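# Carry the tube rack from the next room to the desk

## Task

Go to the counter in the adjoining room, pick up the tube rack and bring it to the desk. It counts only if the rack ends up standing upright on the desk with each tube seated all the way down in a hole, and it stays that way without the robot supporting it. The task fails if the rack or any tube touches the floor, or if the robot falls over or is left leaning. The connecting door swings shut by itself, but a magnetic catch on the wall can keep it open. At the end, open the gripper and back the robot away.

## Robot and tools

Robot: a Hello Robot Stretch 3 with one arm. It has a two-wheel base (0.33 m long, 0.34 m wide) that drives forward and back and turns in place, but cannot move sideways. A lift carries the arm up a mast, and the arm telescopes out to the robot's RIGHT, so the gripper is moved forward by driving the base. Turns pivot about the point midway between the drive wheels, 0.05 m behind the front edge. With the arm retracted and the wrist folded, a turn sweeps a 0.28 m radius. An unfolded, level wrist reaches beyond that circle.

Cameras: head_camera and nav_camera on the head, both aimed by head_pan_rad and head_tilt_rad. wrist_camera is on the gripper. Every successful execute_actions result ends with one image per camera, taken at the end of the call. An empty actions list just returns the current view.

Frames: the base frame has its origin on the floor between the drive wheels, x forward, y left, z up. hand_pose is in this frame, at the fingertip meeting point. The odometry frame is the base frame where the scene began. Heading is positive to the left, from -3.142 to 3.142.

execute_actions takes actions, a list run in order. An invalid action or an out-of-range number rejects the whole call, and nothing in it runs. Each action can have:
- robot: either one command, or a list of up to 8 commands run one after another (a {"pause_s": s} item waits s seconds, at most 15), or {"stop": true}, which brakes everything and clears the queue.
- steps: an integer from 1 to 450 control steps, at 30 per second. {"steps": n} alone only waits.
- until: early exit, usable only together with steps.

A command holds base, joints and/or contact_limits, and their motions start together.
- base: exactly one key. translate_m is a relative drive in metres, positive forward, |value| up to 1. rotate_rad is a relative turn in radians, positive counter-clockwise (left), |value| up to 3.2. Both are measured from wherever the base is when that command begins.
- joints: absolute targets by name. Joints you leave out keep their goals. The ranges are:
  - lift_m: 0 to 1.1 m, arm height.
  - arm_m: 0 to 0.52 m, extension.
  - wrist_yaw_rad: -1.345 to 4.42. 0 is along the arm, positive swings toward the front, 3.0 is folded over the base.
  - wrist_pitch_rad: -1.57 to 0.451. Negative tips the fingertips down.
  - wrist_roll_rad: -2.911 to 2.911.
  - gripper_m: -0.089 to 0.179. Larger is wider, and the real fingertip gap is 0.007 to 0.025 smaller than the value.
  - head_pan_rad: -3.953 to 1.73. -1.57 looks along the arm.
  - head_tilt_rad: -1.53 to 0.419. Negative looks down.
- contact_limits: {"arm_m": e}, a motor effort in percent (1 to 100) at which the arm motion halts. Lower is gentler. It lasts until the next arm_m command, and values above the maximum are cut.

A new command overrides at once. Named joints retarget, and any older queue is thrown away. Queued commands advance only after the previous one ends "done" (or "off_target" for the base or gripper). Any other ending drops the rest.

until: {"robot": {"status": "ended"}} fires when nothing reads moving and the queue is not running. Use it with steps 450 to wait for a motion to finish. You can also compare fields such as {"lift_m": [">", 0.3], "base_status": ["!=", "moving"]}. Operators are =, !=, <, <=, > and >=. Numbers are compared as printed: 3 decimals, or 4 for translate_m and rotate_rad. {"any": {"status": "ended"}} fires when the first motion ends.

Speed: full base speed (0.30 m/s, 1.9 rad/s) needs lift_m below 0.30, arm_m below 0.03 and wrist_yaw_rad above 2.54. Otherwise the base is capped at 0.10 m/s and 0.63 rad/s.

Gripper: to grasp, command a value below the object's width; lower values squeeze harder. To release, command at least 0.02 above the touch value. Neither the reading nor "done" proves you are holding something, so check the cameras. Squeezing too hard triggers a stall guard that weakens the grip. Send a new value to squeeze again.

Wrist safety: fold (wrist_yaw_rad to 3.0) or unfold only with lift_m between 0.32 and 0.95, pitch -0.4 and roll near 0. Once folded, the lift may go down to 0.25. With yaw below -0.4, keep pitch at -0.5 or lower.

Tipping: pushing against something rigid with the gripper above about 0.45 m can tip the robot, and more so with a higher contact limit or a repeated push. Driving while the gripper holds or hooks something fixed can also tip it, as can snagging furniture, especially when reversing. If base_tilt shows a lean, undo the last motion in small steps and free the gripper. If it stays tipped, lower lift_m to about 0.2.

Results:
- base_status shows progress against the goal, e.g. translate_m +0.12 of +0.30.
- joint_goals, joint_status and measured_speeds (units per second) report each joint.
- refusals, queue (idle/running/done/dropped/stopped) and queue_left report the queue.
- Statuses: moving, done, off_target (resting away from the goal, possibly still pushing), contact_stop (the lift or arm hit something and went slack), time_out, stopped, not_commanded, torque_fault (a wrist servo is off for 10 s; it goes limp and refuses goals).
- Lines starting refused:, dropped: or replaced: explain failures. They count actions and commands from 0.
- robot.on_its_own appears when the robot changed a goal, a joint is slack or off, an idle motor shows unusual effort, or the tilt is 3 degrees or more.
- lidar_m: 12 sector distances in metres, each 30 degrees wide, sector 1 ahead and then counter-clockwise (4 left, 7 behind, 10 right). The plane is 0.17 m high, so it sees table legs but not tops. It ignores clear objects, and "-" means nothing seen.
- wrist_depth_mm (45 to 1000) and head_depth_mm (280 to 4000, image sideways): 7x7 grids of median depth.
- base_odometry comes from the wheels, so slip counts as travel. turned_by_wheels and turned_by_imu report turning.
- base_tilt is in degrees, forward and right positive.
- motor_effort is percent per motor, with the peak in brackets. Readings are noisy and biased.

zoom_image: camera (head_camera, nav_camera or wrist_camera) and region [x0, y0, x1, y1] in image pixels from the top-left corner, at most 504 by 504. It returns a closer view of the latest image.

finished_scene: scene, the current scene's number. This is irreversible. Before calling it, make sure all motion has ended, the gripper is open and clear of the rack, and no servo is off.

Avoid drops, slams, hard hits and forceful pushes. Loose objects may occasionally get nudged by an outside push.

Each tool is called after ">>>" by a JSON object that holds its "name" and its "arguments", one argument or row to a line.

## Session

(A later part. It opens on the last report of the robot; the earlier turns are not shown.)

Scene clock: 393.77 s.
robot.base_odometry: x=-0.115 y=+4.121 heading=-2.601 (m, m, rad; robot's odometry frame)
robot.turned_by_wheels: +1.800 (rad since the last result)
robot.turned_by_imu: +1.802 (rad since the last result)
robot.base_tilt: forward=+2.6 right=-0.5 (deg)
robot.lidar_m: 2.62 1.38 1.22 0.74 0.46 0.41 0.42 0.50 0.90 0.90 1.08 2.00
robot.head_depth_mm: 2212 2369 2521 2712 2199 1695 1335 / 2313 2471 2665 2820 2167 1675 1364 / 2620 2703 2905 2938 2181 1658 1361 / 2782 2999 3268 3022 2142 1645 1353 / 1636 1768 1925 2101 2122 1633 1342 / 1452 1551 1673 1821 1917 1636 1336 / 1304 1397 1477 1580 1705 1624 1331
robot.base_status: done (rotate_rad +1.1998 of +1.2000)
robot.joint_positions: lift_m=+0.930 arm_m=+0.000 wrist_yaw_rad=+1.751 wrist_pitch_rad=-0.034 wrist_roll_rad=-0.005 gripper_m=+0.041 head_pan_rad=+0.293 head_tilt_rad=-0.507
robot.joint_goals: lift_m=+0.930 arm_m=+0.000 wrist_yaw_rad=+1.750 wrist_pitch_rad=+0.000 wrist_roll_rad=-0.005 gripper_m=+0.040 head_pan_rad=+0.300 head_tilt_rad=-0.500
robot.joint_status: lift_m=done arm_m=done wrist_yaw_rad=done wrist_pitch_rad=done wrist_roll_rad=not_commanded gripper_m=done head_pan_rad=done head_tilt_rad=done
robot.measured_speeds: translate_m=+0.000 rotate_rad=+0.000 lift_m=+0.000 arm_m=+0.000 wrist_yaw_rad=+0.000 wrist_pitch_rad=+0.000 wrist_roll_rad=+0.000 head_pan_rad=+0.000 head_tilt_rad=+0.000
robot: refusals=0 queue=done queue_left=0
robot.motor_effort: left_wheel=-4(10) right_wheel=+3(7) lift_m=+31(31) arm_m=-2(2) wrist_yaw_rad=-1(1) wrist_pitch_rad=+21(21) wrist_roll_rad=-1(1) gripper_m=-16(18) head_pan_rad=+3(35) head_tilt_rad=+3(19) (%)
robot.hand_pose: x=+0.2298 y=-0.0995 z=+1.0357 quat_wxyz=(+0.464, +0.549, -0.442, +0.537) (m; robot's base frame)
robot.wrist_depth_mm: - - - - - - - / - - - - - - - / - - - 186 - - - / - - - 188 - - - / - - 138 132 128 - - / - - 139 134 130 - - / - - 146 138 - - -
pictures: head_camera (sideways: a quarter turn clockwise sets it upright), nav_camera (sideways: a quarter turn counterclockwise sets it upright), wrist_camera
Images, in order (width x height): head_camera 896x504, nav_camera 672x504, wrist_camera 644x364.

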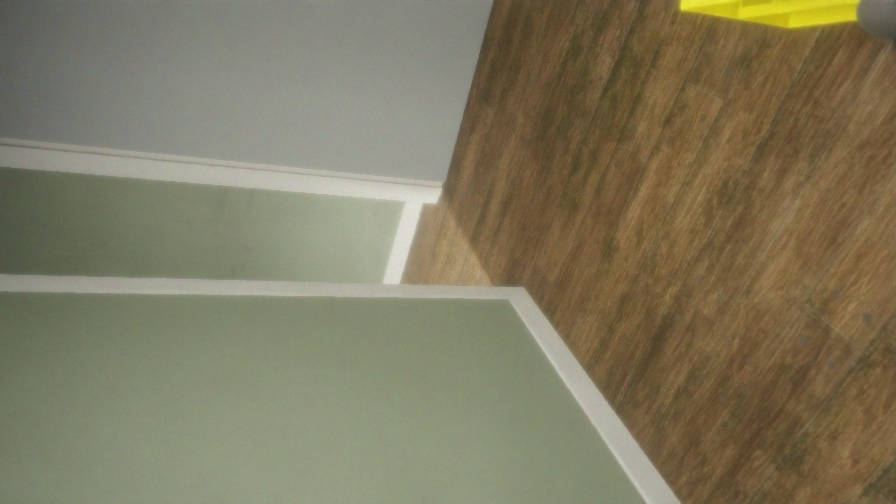

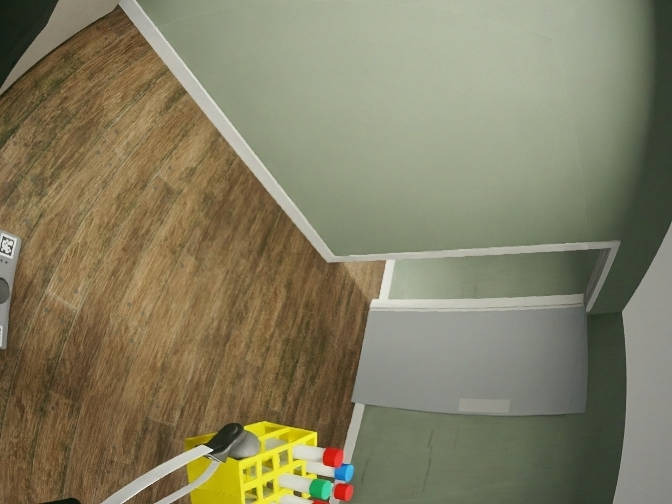

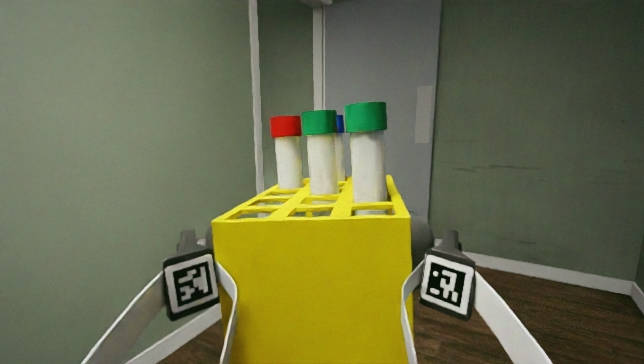

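>>> {"name": "execute_actions", "arguments": {
  "actions": [
    {"robot":[{"base":{"translate_m":1.0},"joints":{"head_pan_rad":0.5}},{"base":{"translate_m":0.75}}],"steps":450,"until":{"robot":{"status":"ended"}}},
    {"steps":200,"until":{"robot":{"status":"ended"}}}
  ]
}}

Scene clock: 416.73 s.
robot.base_odometry: x=-1.615 y=+3.221 heading=-2.601 (m, m, rad; robot's odometry frame)
robot.turned_by_wheels: +0.000 (rad since the last result)
robot.turned_by_imu: +0.001 (rad since the last result)
robot.base_tilt: forward=+2.4 right=-0.5 (deg)
robot.lidar_m: 0.93 1.07 0.66 0.68 0.81 1.52 2.06 1.62 1.44 1.45 1.22 0.94
robot.head_depth_mm: 822 865 920 980 1053 1129 1229 / 874 932 1000 1066 1151 1252 1309 / 995 1061 1129 1202 1289 1379 1354 / 1299 1400 1500 1635 1798 1604 1341 / 1439 1559 1696 1866 1971 1650 1346 / 1627 1769 1934 2175 2122 1636 1330 / 1834 2036 2299 2534 2097 1626 1325
robot.base_status: done (translate_m +0.7500 of +0.7500)
robot.joint_positions: lift_m=+0.930 arm_m=+0.000 wrist_yaw_rad=+1.751 wrist_pitch_rad=-0.034 wrist_roll_rad=-0.005 gripper_m=+0.041 head_pan_rad=+0.493 head_tilt_rad=-0.507
robot.joint_goals: lift_m=+0.930 arm_m=+0.000 wrist_yaw_rad=+1.750 wrist_pitch_rad=+0.000 wrist_roll_rad=-0.005 gripper_m=+0.040 head_pan_rad=+0.500 head_tilt_rad=-0.500
robot.joint_status: lift_m=done arm_m=done wrist_yaw_rad=done wrist_pitch_rad=done wrist_roll_rad=not_commanded gripper_m=done head_pan_rad=done head_tilt_rad=done
robot.measured_speeds: translate_m=+0.000 rotate_rad=+0.000 lift_m=+0.000 arm_m=+0.000 wrist_yaw_rad=+0.000 wrist_pitch_rad=+0.000 wrist_roll_rad=+0.000 head_pan_rad=+0.000 head_tilt_rad=+0.000
robot: refusals=0 queue=done queue_left=0
robot.motor_effort: left_wheel=-5(7) right_wheel=+3(5) lift_m=+31(31) arm_m=-2(1) wrist_yaw_rad=-1(1) wrist_pitch_rad=+21(21) wrist_roll_rad=-1(1) gripper_m=-18(18) head_pan_rad=+3(18) head_tilt_rad=+2(3) (%)
robot.hand_pose: x=+0.2298 y=-0.0995 z=+1.0357 quat_wxyz=(+0.464, +0.549, -0.442, +0.537) (m; robot's base frame)
robot.wrist_depth_mm: - - 951 832 751 675 693 / - - - 862 771 692 711 / - - - 187 761 713 733 / - - - 188 788 712 753 / - - 137 132 128 738 773 / - - 139 134 130 765 787 / - - 145 137 831 803 810
pictures: head_camera (sideways: a quarter turn clockwise sets it upright), nav_camera (sideways: a quarter turn counterclockwise sets it upright), wrist_camera
Images, in order (width x height): head_camera 896x504, nav_camera 672x504, wrist_camera 644x364.

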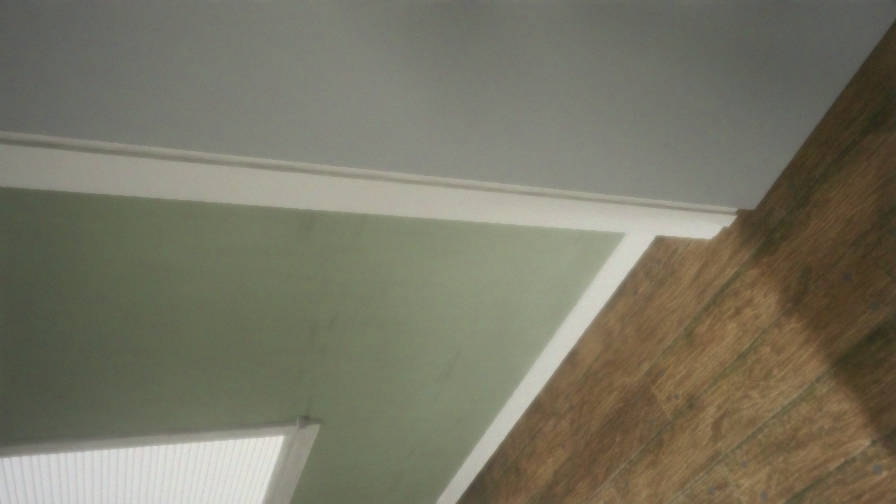

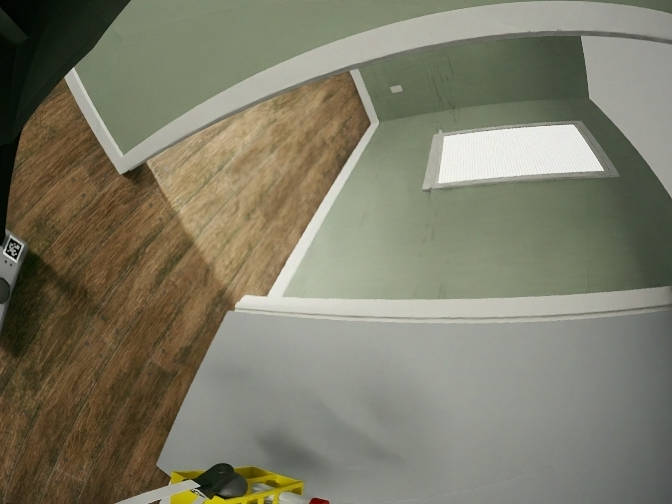

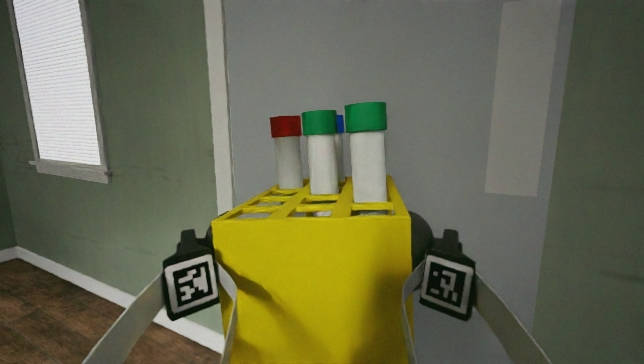

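>>> {"name": "execute_actions", "arguments": {
  "actions": [
    {"robot":[{"base":{"translate_m":0.42},"joints":{"head_pan_rad":0.0,"head_tilt_rad":-0.7}},{"base":{"rotate_rad":1.34}}],"steps":450,"until":{"robot":{"status":"ended"}}}
  ]
}}

Scene clock: 429.87 s.
robot.base_odometry: x=-1.975 y=+3.005 heading=-1.261 (m, m, rad; robot's odometry frame)
robot.turned_by_wheels: +1.340 (rad since the last result)
robot.turned_by_imu: +1.342 (rad since the last result)
robot.base_tilt: forward=+2.5 right=-0.6 (deg)
robot.lidar_m: 3.16 0.63 0.85 2.45 2.07 1.61 1.58 0.91 0.55 0.53 0.55 0.83
robot.head_depth_mm: 2637 2670 2536 2054 297 - 1181 / 2698 3023 3089 2106 311 - 1180 / 2733 3047 3053 2232 371 1362 1213 / 2740 3123 2978 2205 1733 1418 1214 / 2781 3108 3011 2183 1724 1410 1207 / 2775 3124 2984 2175 1711 1414 1199 / 2796 3144 2917 2148 1595 972 1128
robot.base_status: done (rotate_rad +1.3398 of +1.3400)
robot.joint_positions: lift_m=+0.930 arm_m=+0.000 wrist_yaw_rad=+1.751 wrist_pitch_rad=-0.034 wrist_roll_rad=-0.005 gripper_m=+0.041 head_pan_rad=+0.007 head_tilt_rad=-0.692
robot.joint_goals: lift_m=+0.930 arm_m=+0.000 wrist_yaw_rad=+1.750 wrist_pitch_rad=+0.000 wrist_roll_rad=-0.005 gripper_m=+0.040 head_pan_rad=+0.000 head_tilt_rad=-0.700
robot.joint_status: lift_m=done arm_m=done wrist_yaw_rad=done wrist_pitch_rad=done wrist_roll_rad=not_commanded gripper_m=done head_pan_rad=done head_tilt_rad=done
robot.measured_speeds: translate_m=+0.000 rotate_rad=+0.000 lift_m=+0.000 arm_m=+0.000 wrist_yaw_rad=+0.000 wrist_pitch_rad=+0.000 wrist_roll_rad=+0.000 head_pan_rad=+0.000 head_tilt_rad=+0.000
robot: refusals=0 queue=done queue_left=0
robot.motor_effort: left_wheel=-4(10) right_wheel=+3(6) lift_m=+31(31) arm_m=-2(2) wrist_yaw_rad=+0(1) wrist_pitch_rad=+21(21) wrist_roll_rad=-1(1) gripper_m=-17(18) head_pan_rad=-3(25) head_tilt_rad=-3(15) (%)
robot.hand_pose: x=+0.2298 y=-0.0995 z=+1.0357 quat_wxyz=(+0.464, +0.549, -0.442, +0.537) (m; robot's base frame)
robot.wrist_depth_mm: 566 539 - - - - - / 589 543 - - - - - / 601 577 - 187 - - - / 632 574 - 188 - - - / 658 601 137 131 129 - - / 691 634 139 134 130 - - / 719 646 146 138 - - -
pictures: head_camera (sideways: a quarter turn clockwise sets it upright), nav_camera (sideways: a quarter turn counterclockwise sets it upright), wrist_camera
Images, in order (width x height): head_camera 896x504, nav_camera 672x504, wrist_camera 644x364.

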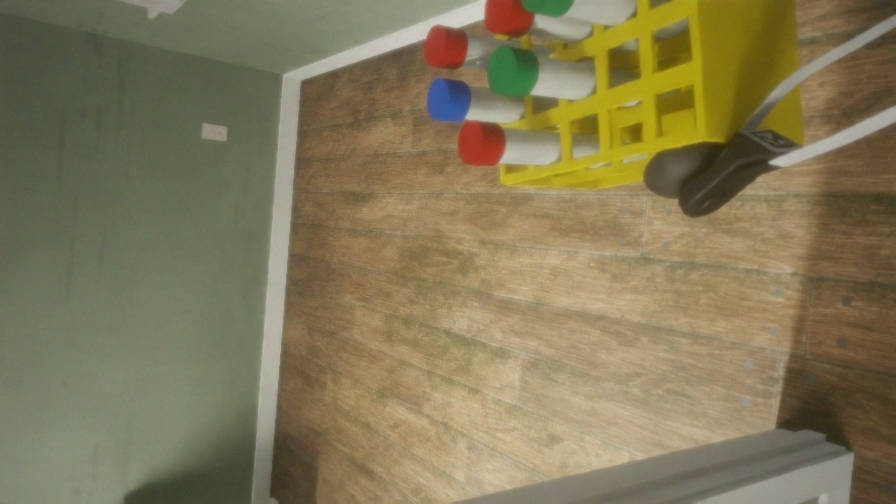

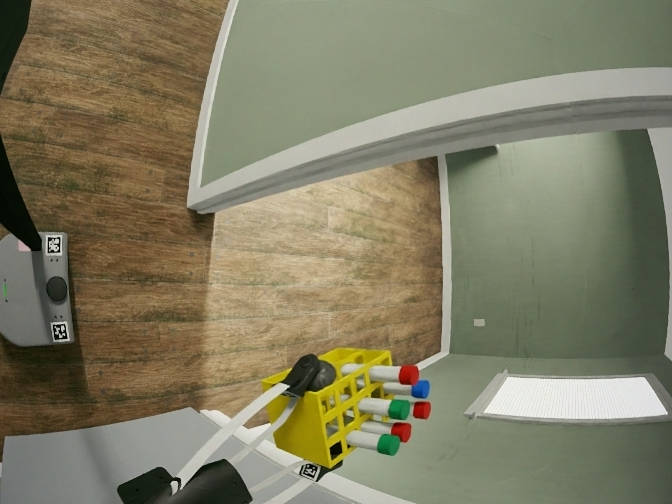

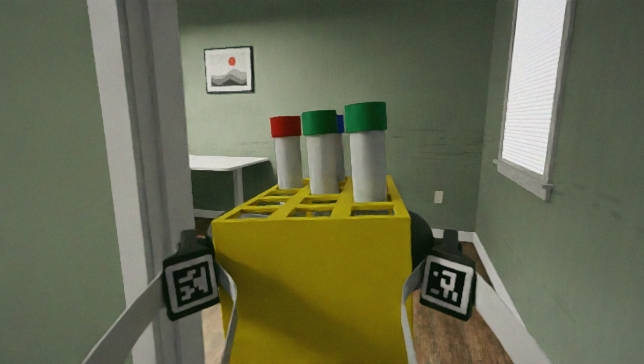

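>>> {"name": "execute_actions", "arguments": {
  "actions": [
    {"robot":[{"base":{"rotate_rad":-0.08}},{"base":{"translate_m":0.55}}],"steps":450,"until":{"robot":{"status":"ended"}}}
  ]
}}

Scene clock: 440.13 s.
robot.base_odometry: x=-1.850 y=+2.469 heading=-1.341 (m, m, rad; robot's odometry frame)
robot.turned_by_wheels: -0.080 (rad since the last result)
robot.turned_by_imu: -0.081 (rad since the last result)
robot.base_tilt: forward=+2.4 right=-0.4 (deg)
robot.lidar_m: 2.64 2.61 0.34 0.32 2.54 2.19 2.12 0.75 0.52 0.50 0.73 1.00
robot.head_depth_mm: 2083 2028 1989 1738 297 - 1183 / 2248 2522 2716 2126 315 - 1166 / 2266 2543 2760 2202 371 1366 1216 / 2265 2520 2749 2209 1723 1424 1216 / 2257 2542 2755 2190 1710 1422 1208 / 2254 2517 2737 2174 1710 1402 1194 / 2258 2503 2762 2128 1696 1403 1197
robot.base_status: done (translate_m +0.5500 of +0.5500)
robot.joint_positions: lift_m=+0.930 arm_m=+0.000 wrist_yaw_rad=+1.751 wrist_pitch_rad=-0.034 wrist_roll_rad=-0.005 gripper_m=+0.041 head_pan_rad=+0.007 head_tilt_rad=-0.692
robot.joint_goals: lift_m=+0.930 arm_m=+0.000 wrist_yaw_rad=+1.750 wrist_pitch_rad=+0.000 wrist_roll_rad=-0.005 gripper_m=+0.040 head_pan_rad=+0.000 head_tilt_rad=-0.700
robot.joint_status: lift_m=done arm_m=done wrist_yaw_rad=done wrist_pitch_rad=done wrist_roll_rad=not_commanded gripper_m=done head_pan_rad=done head_tilt_rad=done
robot.measured_speeds: translate_m=+0.000 rotate_rad=+0.000 lift_m=+0.000 arm_m=+0.000 wrist_yaw_rad=+0.000 wrist_pitch_rad=+0.000 wrist_roll_rad=+0.000 head_pan_rad=+0.000 head_tilt_rad=+0.000
robot: refusals=0 queue=done queue_left=0
robot.motor_effort: left_wheel=+4(10) right_wheel=-3(3) lift_m=+31(31) arm_m=-2(2) wrist_yaw_rad=-1(1) wrist_pitch_rad=+21(21) wrist_roll_rad=-1(1) gripper_m=-16(17) head_pan_rad=-3(3) head_tilt_rad=-3(4) (%)
robot.hand_pose: x=+0.2298 y=-0.0995 z=+1.0357 quat_wxyz=(+0.464, +0.549, -0.442, +0.537) (m; robot's base frame)
robot.wrist_depth_mm: - - - - - - 892 / - - - - - - 866 / - - - 187 - - 884 / - - - 188 - - 869 / - - 137 132 128 - 864 / - - 139 134 130 - 885 / - - 145 138 - - 844
pictures: head_camera (sideways: a quarter turn clockwise sets it upright), nav_camera (sideways: a quarter turn counterclockwise sets it upright), wrist_camera
Images, in order (width x height): head_camera 896x504, nav_camera 672x504, wrist_camera 644x364.

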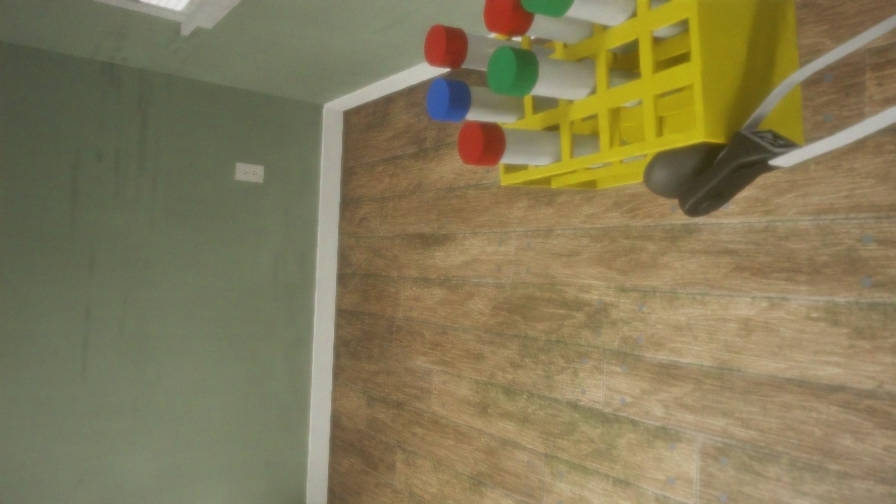

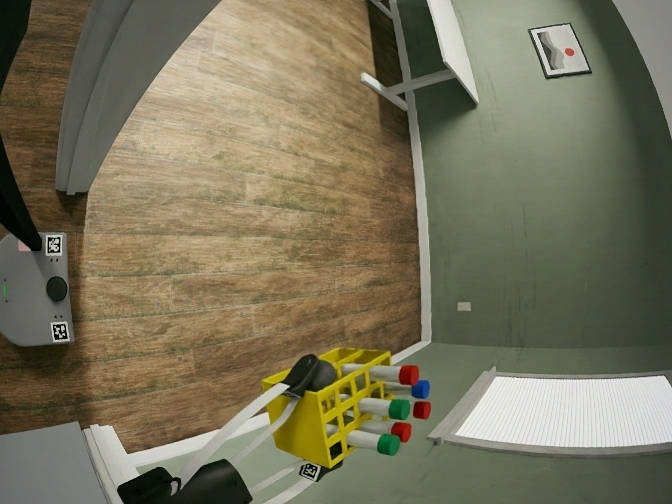

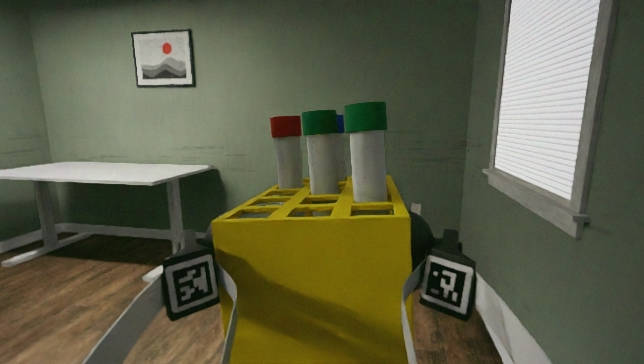

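>>> {"name": "execute_actions", "arguments": {
  "actions": [
    {"robot":[{"base":{"translate_m":0.75},"joints":{"head_pan_rad":0.6,"head_tilt_rad":-0.6}},{"base":{"translate_m":0.75}}],"steps":450,"until":{"robot":{"status":"ended"}}},
    {"steps":100,"until":{"robot":{"status":"ended"}}},
    {"robot":{"base":{"rotate_rad":1.65},"joints":{"head_pan_rad":-0.6}},"steps":200,"until":{"robot":{"status":"ended"}}}
  ]
}}

Scene clock: 465.97 s.
robot.base_odometry: x=-1.509 y=+1.008 heading=+0.309 (m, m, rad; robot's odometry frame)
robot.turned_by_wheels: +1.650 (rad since the last result)
robot.turned_by_imu: +1.654 (rad since the last result)
robot.base_tilt: forward=+2.4 right=-0.5 (deg)
robot.lidar_m: 3.03 1.80 1.40 1.59 0.94 0.73 0.71 0.76 1.12 1.15 1.23 1.59
robot.head_depth_mm: 1296 1376 1448 1539 1638 1551 1343 / 1456 1546 1643 1762 1817 1536 1311 / 1669 1800 1873 2068 1926 1564 1291 / 1948 2108 1877 2391 1900 1433 1265 / 2303 2462 1734 2258 1884 293 1200 / 2681 2848 1718 2457 296 308 1176 / 2592 2683 1964 2419 310 316 1189
robot.base_status: done (rotate_rad +1.6498 of +1.6500)
robot.joint_positions: lift_m=+0.930 arm_m=+0.000 wrist_yaw_rad=+1.751 wrist_pitch_rad=-0.034 wrist_roll_rad=-0.005 gripper_m=+0.041 head_pan_rad=-0.593 head_tilt_rad=-0.606
robot.joint_goals: lift_m=+0.930 arm_m=+0.000 wrist_yaw_rad=+1.750 wrist_pitch_rad=+0.000 wrist_roll_rad=-0.005 gripper_m=+0.040 head_pan_rad=-0.600 head_tilt_rad=-0.600
robot.joint_status: lift_m=done arm_m=done wrist_yaw_rad=done wrist_pitch_rad=done wrist_roll_rad=not_commanded gripper_m=done head_pan_rad=done head_tilt_rad=done
robot.measured_speeds: translate_m=+0.000 rotate_rad=+0.000 lift_m=+0.000 arm_m=+0.000 wrist_yaw_rad=+0.000 wrist_pitch_rad=+0.000 wrist_roll_rad=+0.000 head_pan_rad=+0.000 head_tilt_rad=+0.000
robot: refusals=0 queue=done queue_left=0
robot.motor_effort: left_wheel=-4(10) right_wheel=+2(6) lift_m=+31(31) arm_m=-2(2) wrist_yaw_rad=-1(1) wrist_pitch_rad=+21(21) wrist_roll_rad=-1(1) gripper_m=-18(17) head_pan_rad=-3(34) head_tilt_rad=+2(8) (%)
robot.hand_pose: x=+0.2298 y=-0.0995 z=+1.0357 quat_wxyz=(+0.464, +0.549, -0.442, +0.537) (m; robot's base frame)
robot.wrist_depth_mm: - - - - - - - / - - - - - - - / - - - 186 - - - / - - - 188 - - - / - - 138 132 129 - - / - - 139 135 130 - - / - - 146 138 - - -
pictures: head_camera (sideways: a quarter turn clockwise sets it upright), nav_camera (sideways: a quarter turn counterclockwise sets it upright), wrist_camera
Images, in order (width x height): head_camera 896x504, nav_camera 672x504, wrist_camera 644x364.

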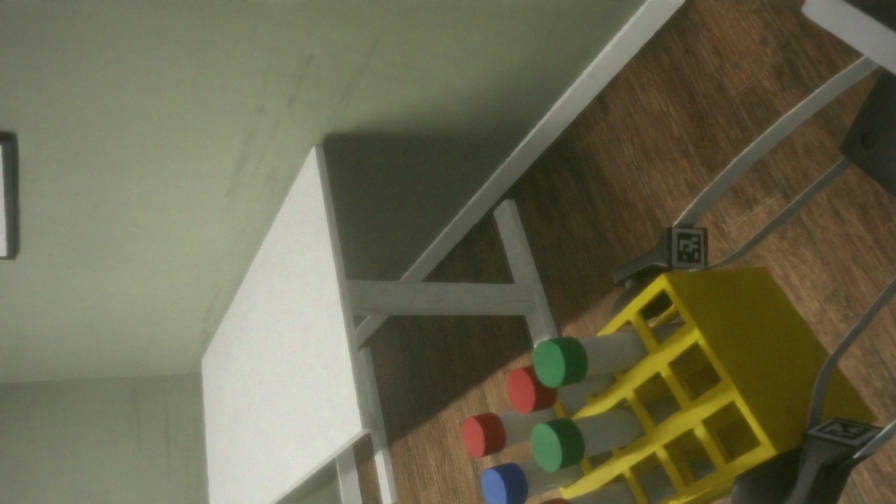

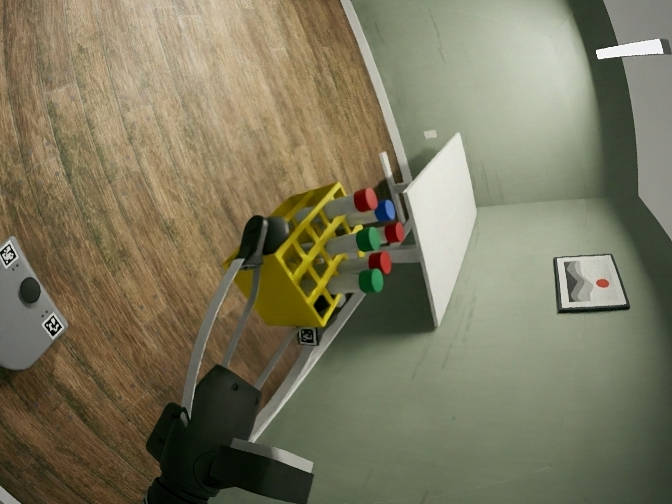

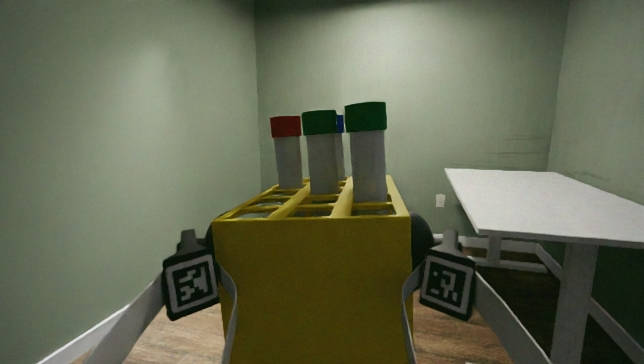

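>>> {"name": "execute_actions", "arguments": {
  "actions": [
    {"robot":[{"base":{"translate_m":1.0},"joints":{"head_pan_rad":-1.2,"head_tilt_rad":-0.8}},{"base":{"translate_m":0.2}}],"steps":450,"until":{"robot":{"status":"ended"}}}
  ]
}}

Scene clock: 482.83 s.
robot.base_odometry: x=-0.366 y=+1.373 heading=+0.309 (m, m, rad; robot's odometry frame)
robot.turned_by_wheels: +0.000 (rad since the last result)
robot.turned_by_imu: +0.000 (rad since the last result)
robot.base_tilt: forward=+2.4 right=-0.4 (deg)
robot.lidar_m: 1.86 1.65 1.29 1.27 1.35 1.93 1.90 1.64 1.28 0.84 1.34 1.69
robot.head_depth_mm: 1042 1155 1275 1479 1613 - - / 1084 1205 1113 1501 1650 1383 - / 1134 1269 1105 857 1479 1387 - / 1192 1318 1091 850 753 - - / 1249 1372 1078 845 1572 - - / 1311 1414 1066 839 1581 - - / 1384 1467 1059 884 1570 1332 1130
robot.base_status: done (translate_m +0.2000 of +0.2000)
robot.joint_positions: lift_m=+0.930 arm_m=+0.000 wrist_yaw_rad=+1.751 wrist_pitch_rad=-0.034 wrist_roll_rad=-0.005 gripper_m=+0.041 head_pan_rad=-1.193 head_tilt_rad=-0.790
robot.joint_goals: lift_m=+0.930 arm_m=+0.000 wrist_yaw_rad=+1.750 wrist_pitch_rad=+0.000 wrist_roll_rad=-0.005 gripper_m=+0.040 head_pan_rad=-1.200 head_tilt_rad=-0.800
robot.joint_status: lift_m=done arm_m=done wrist_yaw_rad=done wrist_pitch_rad=done wrist_roll_rad=not_commanded gripper_m=done head_pan_rad=done head_tilt_rad=done
robot.measured_speeds: translate_m=+0.000 rotate_rad=+0.000 lift_m=+0.000 arm_m=+0.000 wrist_yaw_rad=+0.000 wrist_pitch_rad=+0.000 wrist_roll_rad=+0.000 head_pan_rad=+0.000 head_tilt_rad=+0.000
robot: refusals=0 queue=done queue_left=0
robot.motor_effort: left_wheel=-4(7) right_wheel=+2(5) lift_m=+31(31) arm_m=-2(1) wrist_yaw_rad=-2(1) wrist_pitch_rad=+21(21) wrist_roll_rad=-1(1) gripper_m=-17(17) head_pan_rad=-3(31) head_tilt_rad=-4(17) (%)
robot.hand_pose: x=+0.2298 y=-0.0995 z=+1.0357 quat_wxyz=(+0.464, +0.549, -0.442, +0.537) (m; robot's base frame)
robot.wrist_depth_mm: - - - - - - - / - - - - - - - / - - - 187 - - - / - - - 188 - - - / - - 137 132 128 - - / - - 139 134 130 - 743 / - - 145 138 - - 662
pictures: head_camera (sideways: a quarter turn clockwise sets it upright), nav_camera (sideways: a quarter turn counterclockwise sets it upright), wrist_camera
Images, in order (width x height): head_camera 896x504, nav_camera 672x504, wrist_camera 644x364.

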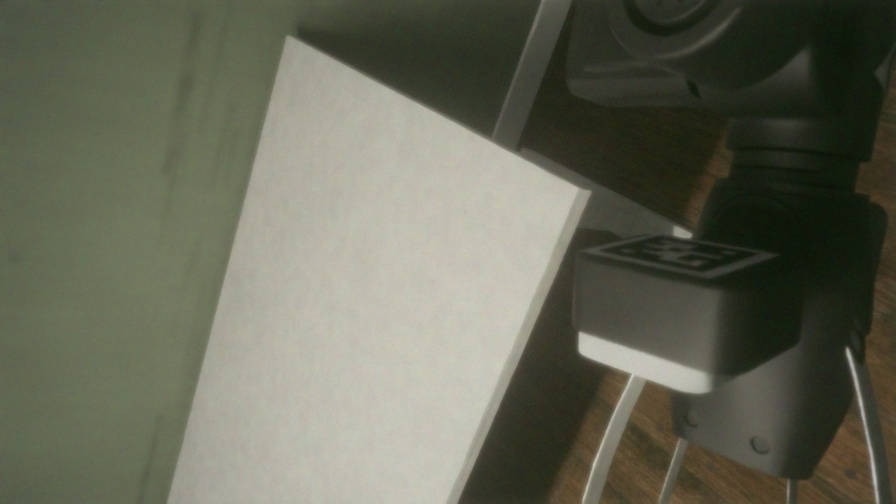

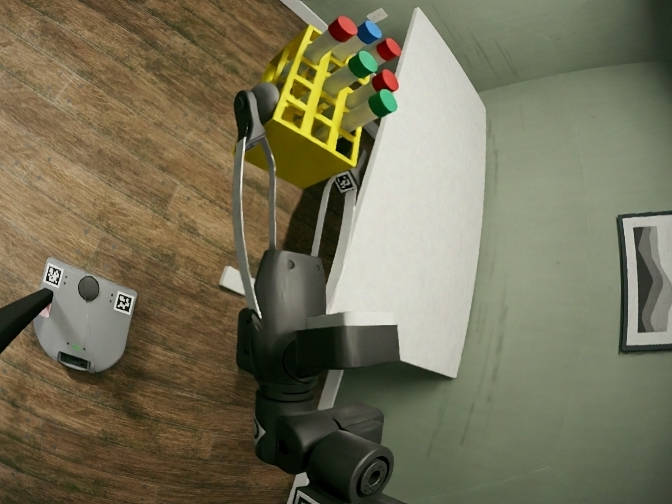

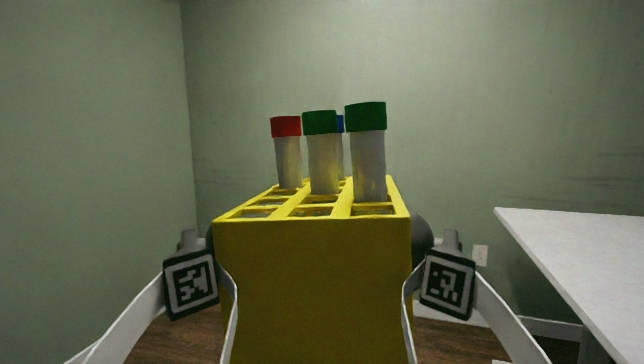

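>>> {"name": "execute_actions", "arguments": {
  "actions": [
    {"robot":[{"joints":{"arm_m":0.45,"wrist_yaw_rad":0.9}},{"joints":{"lift_m":0.70}}],"steps":450,"until":{"robot":{"status":"ended"}}}
  ]
}}

Scene clock: 492.77 s.
robot.base_odometry: x=-0.366 y=+1.373 heading=+0.309 (m, m, rad; robot's odometry frame)
robot.turned_by_wheels: +0.000 (rad since the last result)
robot.turned_by_imu: -0.003 (rad since the last result)
robot.base_tilt: forward=+2.4 right=-0.5 (deg)
robot.lidar_m: 1.86 1.65 1.28 1.27 1.35 1.94 1.90 1.64 1.27 0.84 1.34 1.69
robot.head_depth_mm: 1035 1152 1272 1517 1588 1363 1183 / 1084 1210 1160 1626 1600 1351 1174 / 1131 1274 922 854 1473 1353 1171 / 1186 1316 1045 853 1433 1325 1165 / 1245 1363 1078 843 1532 1343 1159 / 1309 1421 1065 837 1564 1329 1154 / 1393 1451 1056 884 1544 1330 1146
robot.base_status: done (translate_m +0.2000 of +0.2000)
robot.joint_positions: lift_m=+0.700 arm_m=+0.450 wrist_yaw_rad=+0.900 wrist_pitch_rad=-0.034 wrist_roll_rad=-0.005 gripper_m=+0.041 head_pan_rad=-1.193 head_tilt_rad=-0.790
robot.joint_goals: lift_m=+0.700 arm_m=+0.450 wrist_yaw_rad=+0.900 wrist_pitch_rad=+0.000 wrist_roll_rad=-0.005 gripper_m=+0.040 head_pan_rad=-1.200 head_tilt_rad=-0.800
robot.joint_status: lift_m=done arm_m=done wrist_yaw_rad=done wrist_pitch_rad=done wrist_roll_rad=not_commanded gripper_m=done head_pan_rad=done head_tilt_rad=done
robot.measured_speeds: translate_m=+0.000 rotate_rad=+0.000 lift_m=+0.000 arm_m=+0.000 wrist_yaw_rad=+0.000 wrist_pitch_rad=+0.000 wrist_roll_rad=+0.000 head_pan_rad=+0.000 head_tilt_rad=+0.000
robot: refusals=0 queue=done queue_left=0
robot.motor_effort: left_wheel=-4(4) right_wheel=+2(2) lift_m=+23(32) arm_m=+3(1) wrist_yaw_rad=+0(4) wrist_pitch_rad=+21(21) wrist_roll_rad=-1(1) gripper_m=-17(17) head_pan_rad=-3(3) head_tilt_rad=-4(4) (%)
robot.hand_pose: x=+0.1785 y=-0.7535 z=+0.8060 quat_wxyz=(+0.644, +0.318, -0.629, +0.297) (m; robot's base frame)
robot.wrist_depth_mm: - - - - 727 566 466 / - - - - 721 581 476 / - - - 186 727 583 477 / 895 818 783 188 679 591 482 / 441 435 137 132 128 436 434 / 304 305 139 134 130 301 299 / 230 231 145 138 212 229 231
pictures: head_camera (sideways: a quarter turn clockwise sets it upright), nav_camera (sideways: a quarter turn counterclockwise sets it upright), wrist_camera
Images, in order (width x height): head_camera 896x504, nav_camera 672x504, wrist_camera 644x364.

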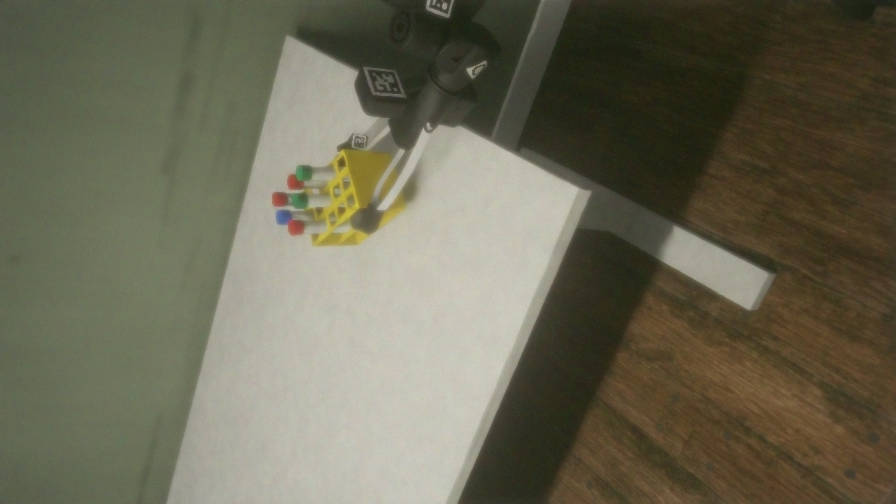

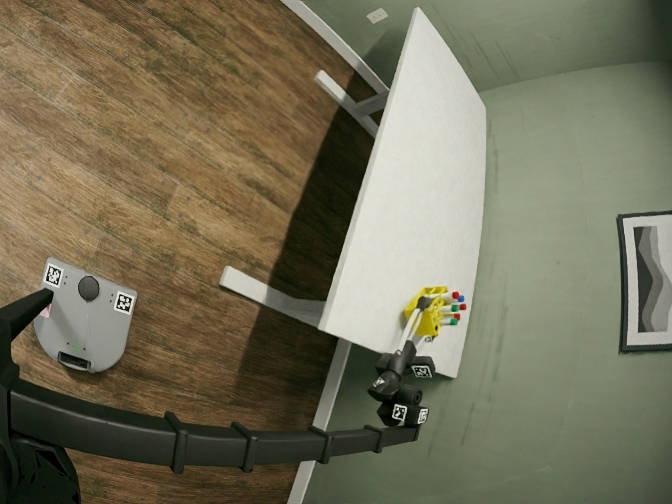

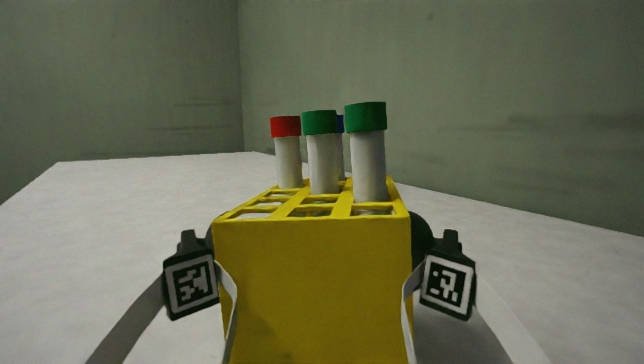

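>>> {"name": "execute_actions", "arguments": {
  "actions": [
    {"robot":[{"base":{"translate_m":0.15}},{"joints":{"lift_m":0.662}}],"steps":450,"until":{"robot":{"status":"ended"}}}
  ]
}}

Scene clock: 498.87 s.
robot.base_odometry: x=-0.223 y=+1.418 heading=+0.309 (m, m, rad; robot's odometry frame)
robot.turned_by_wheels: +0.000 (rad since the last result)
robot.turned_by_imu: -0.002 (rad since the last result)
robot.base_tilt: forward=+2.4 right=-0.5 (deg)
robot.lidar_m: 1.71 1.63 1.27 1.25 1.34 2.09 2.05 1.66 1.29 0.82 1.35 1.57
robot.head_depth_mm: 1048 1168 1129 945 772 1369 1179 / 1098 1233 1113 808 727 1368 1177 / 1154 1291 1061 844 761 1332 1182 / 1198 1339 1093 847 1502 1344 1164 / 1257 1379 1075 846 1545 1338 1155 / 1327 1425 1067 865 1567 1329 1151 / 1405 1459 1058 905 1557 1318 1146
robot.base_status: done (translate_m +0.1500 of +0.1500)
robot.joint_positions: lift_m=+0.662 arm_m=+0.450 wrist_yaw_rad=+0.900 wrist_pitch_rad=-0.021 wrist_roll_rad=-0.005 gripper_m=+0.041 head_pan_rad=-1.193 head_tilt_rad=-0.790
robot.joint_goals: lift_m=+0.662 arm_m=+0.450 wrist_yaw_rad=+0.900 wrist_pitch_rad=+0.000 wrist_roll_rad=-0.005 gripper_m=+0.040 head_pan_rad=-1.200 head_tilt_rad=-0.800
robot.joint_status: lift_m=done arm_m=done wrist_yaw_rad=done wrist_pitch_rad=done wrist_roll_rad=not_commanded gripper_m=done head_pan_rad=done head_tilt_rad=done
robot.measured_speeds: translate_m=+0.000 rotate_rad=+0.000 lift_m=+0.000 arm_m=+0.000 wrist_yaw_rad=+0.000 wrist_pitch_rad=+0.000 wrist_roll_rad=+0.000 head_pan_rad=+0.000 head_tilt_rad=+0.000
robot: refusals=0 queue=done queue_left=0
robot.motor_effort: left_wheel=-4(5) right_wheel=+2(6) lift_m=+21(23) arm_m=+3(3) wrist_yaw_rad=+0(0) wrist_pitch_rad=+13(21) wrist_roll_rad=-1(1) gripper_m=-17(17) head_pan_rad=-3(3) head_tilt_rad=-4(4) (%)
robot.hand_pose: x=+0.1788 y=-0.7537 z=+0.7713 quat_wxyz=(+0.642, +0.314, -0.631, +0.301) (m; robot's base frame)
robot.wrist_depth_mm: - - - - 748 588 476 / - - - - 772 586 480 / - - - 180 738 596 487 / 673 660 653 186 558 569 482 / 349 347 137 131 128 349 346 / 238 237 139 134 131 237 235 / 180 179 146 139 163 179 179
pictures: head_camera (sideways: a quarter turn clockwise sets it upright), nav_camera (sideways: a quarter turn counterclockwise sets it upright), wrist_camera
Images, in order (width x height): head_camera 896x504, nav_camera 672x504, wrist_camera 644x364.

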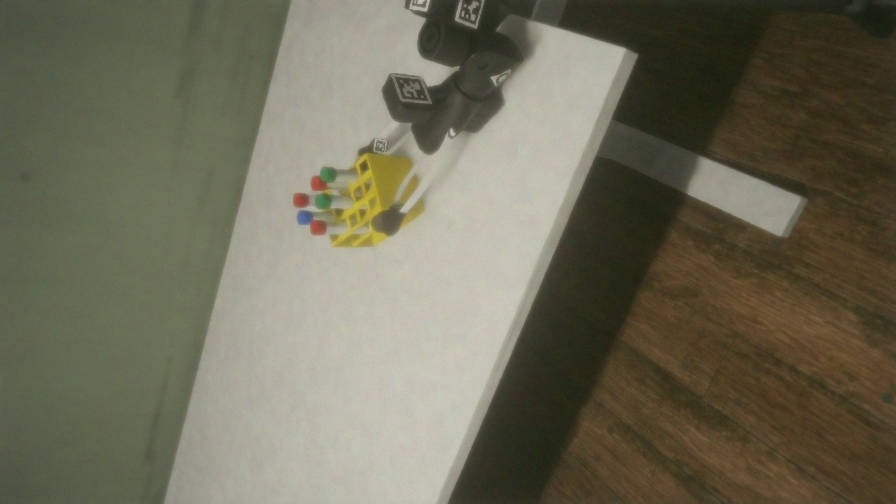

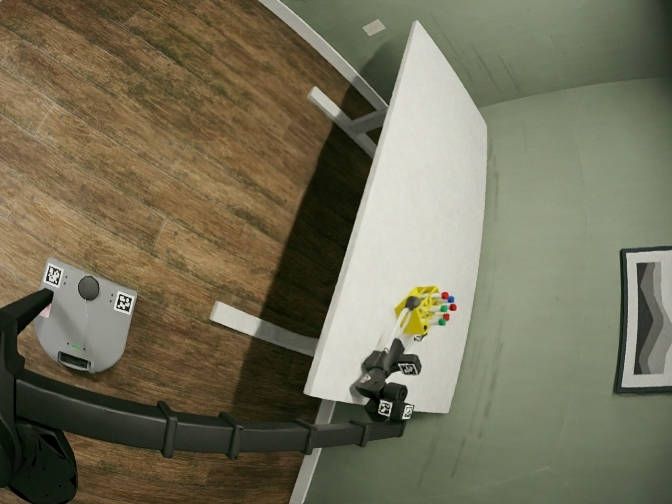

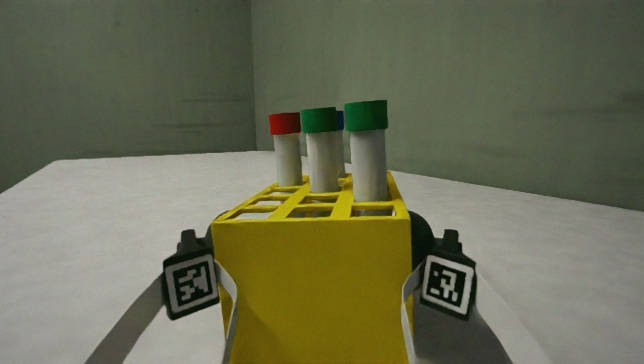

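>>> {"name": "execute_actions", "arguments": {
  "actions": [
    {"robot":[{"joints":{"lift_m":0.658}},{"joints":{"gripper_m":0.15}},{"base":{"translate_m":-0.12}},{"joints":{"lift_m":0.70,"head_tilt_rad":-0.6,"head_pan_rad":-1.3}}],"steps":450,"until":{"robot":{"status":"ended"}}}
  ]
}}

>>> {"name": "zoom_image", "arguments": {
  "camera": "wrist_camera",
  "region": [160,40,500,364]
}}

Scene clock: 507.90 s.
robot.base_odometry: x=-0.337 y=+1.382 heading=+0.309 (m, m, rad; robot's odometry frame)
robot.turned_by_wheels: +0.000 (rad since the last result)
robot.turned_by_imu: -0.002 (rad since the last result)
robot.base_tilt: forward=+2.5 right=-0.4 (deg)
robot.lidar_m: 1.83 1.66 1.29 1.26 1.35 1.96 1.93 1.64 1.28 0.83 1.34 1.67
robot.head_depth_mm: 1013 1101 1201 1314 1543 1536 1287 / 1047 1137 1250 1330 1600 1546 1278 / 1080 1176 1294 1168 823 1443 1266 / 1119 1229 1350 1111 834 731 1237 / 1161 1273 1387 956 832 1394 1260 / 1201 1324 1423 1040 826 1457 1262 / 1254 1383 1482 1076 819 1485 1248
robot.base_status: done (translate_m -0.1200 of -0.1200)
robot.joint_positions: lift_m=+0.700 arm_m=+0.450 wrist_yaw_rad=+0.900 wrist_pitch_rad=-0.019 wrist_roll_rad=-0.005 gripper_m=+0.150 head_pan_rad=-1.293 head_tilt_rad=-0.607
robot.joint_goals: lift_m=+0.700 arm_m=+0.450 wrist_yaw_rad=+0.900 wrist_pitch_rad=+0.000 wrist_roll_rad=-0.005 gripper_m=+0.150 head_pan_rad=-1.300 head_tilt_rad=-0.600
robot.joint_status: lift_m=done arm_m=done wrist_yaw_rad=done wrist_pitch_rad=done wrist_roll_rad=not_commanded gripper_m=done head_pan_rad=done head_tilt_rad=done
robot.measured_speeds: translate_m=+0.000 rotate_rad=+0.000 lift_m=+0.000 arm_m=+0.000 wrist_yaw_rad=+0.000 wrist_pitch_rad=+0.000 wrist_roll_rad=+0.000 head_pan_rad=+0.000 head_tilt_rad=+0.000
robot: refusals=0 queue=done queue_left=0
robot.motor_effort: left_wheel=-4(9) right_wheel=+2(4) lift_m=+31(32) arm_m=+3(3) wrist_yaw_rad=+0(0) wrist_pitch_rad=+12(13) wrist_roll_rad=-1(1) gripper_m=+0(82) head_pan_rad=-3(12) head_tilt_rad=+2(15) (%)
robot.hand_pose: x=+0.1789 y=-0.7538 z=+0.8096 quat_wxyz=(+0.642, +0.313, -0.632, +0.302) (m; robot's base frame)
robot.wrist_depth_mm: - - - - 728 564 467 / - - - - 742 581 468 / - - - - 763 588 477 / - 889 305 755 738 591 480 / 466 511 255 424 462 505 454 / 315 - 236 306 312 - 314 / 238 237 237 238 237 238 238
pictures: head_camera (sideways: a quarter turn clockwise sets it upright), nav_camera (sideways: a quarter turn counterclockwise sets it upright), wrist_camera
Images, in order (width x height): head_camera 896x504, nav_camera 672x504, wrist_camera 644x364.

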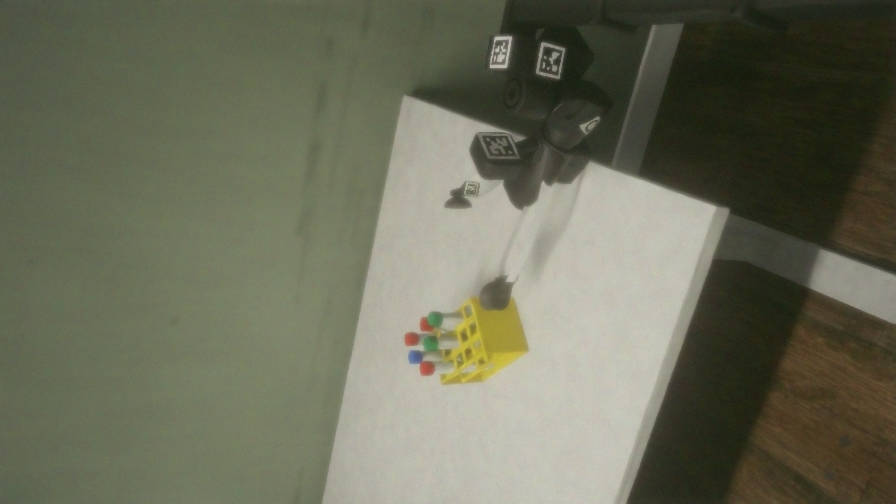

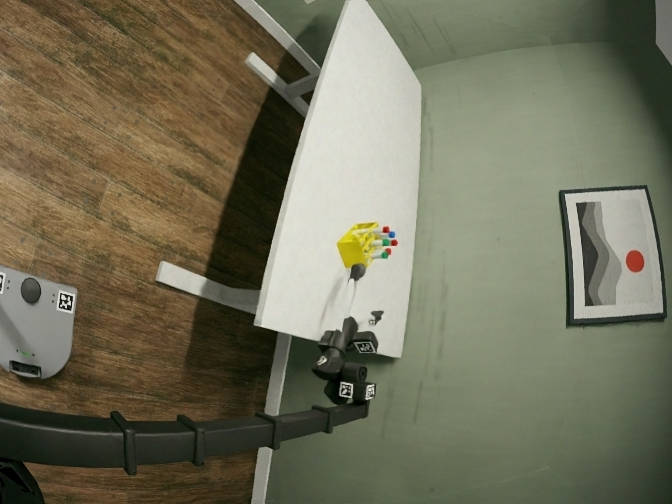

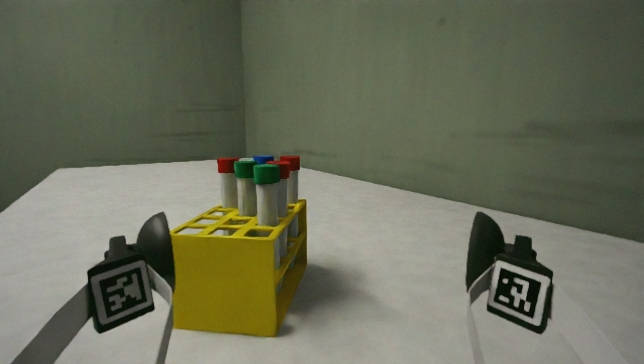

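Region (160, 40, 500, 364) of wrist_camera's 644x364 image, scaled by 1.482; it fills the top 480 rows of this view, and the rest is white.

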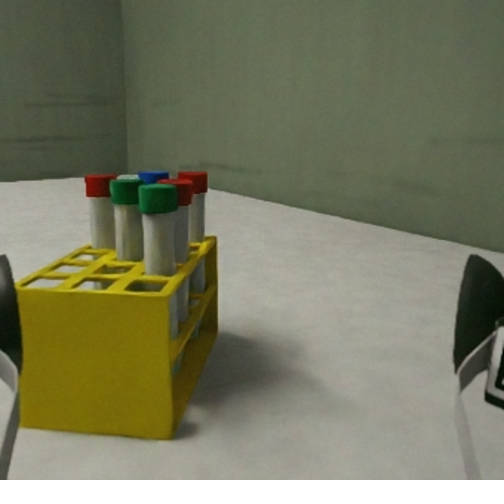

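>>> {"name": "zoom_image", "arguments": {
  "camera": "head_camera",
  "region": [390,280,550,400]
}}

Region (390, 280, 550, 400) of head_camera's 896x504 image, scaled by 3.150, with more detail than that image has; it fills the top 378 rows of this view, and the rest is white.

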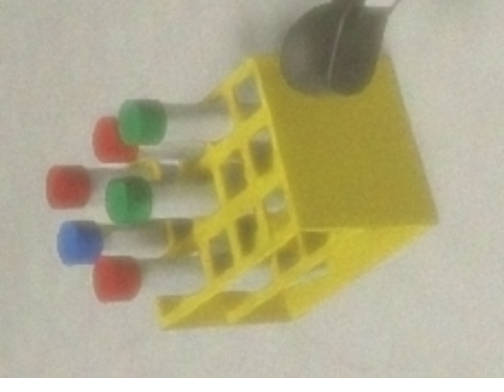

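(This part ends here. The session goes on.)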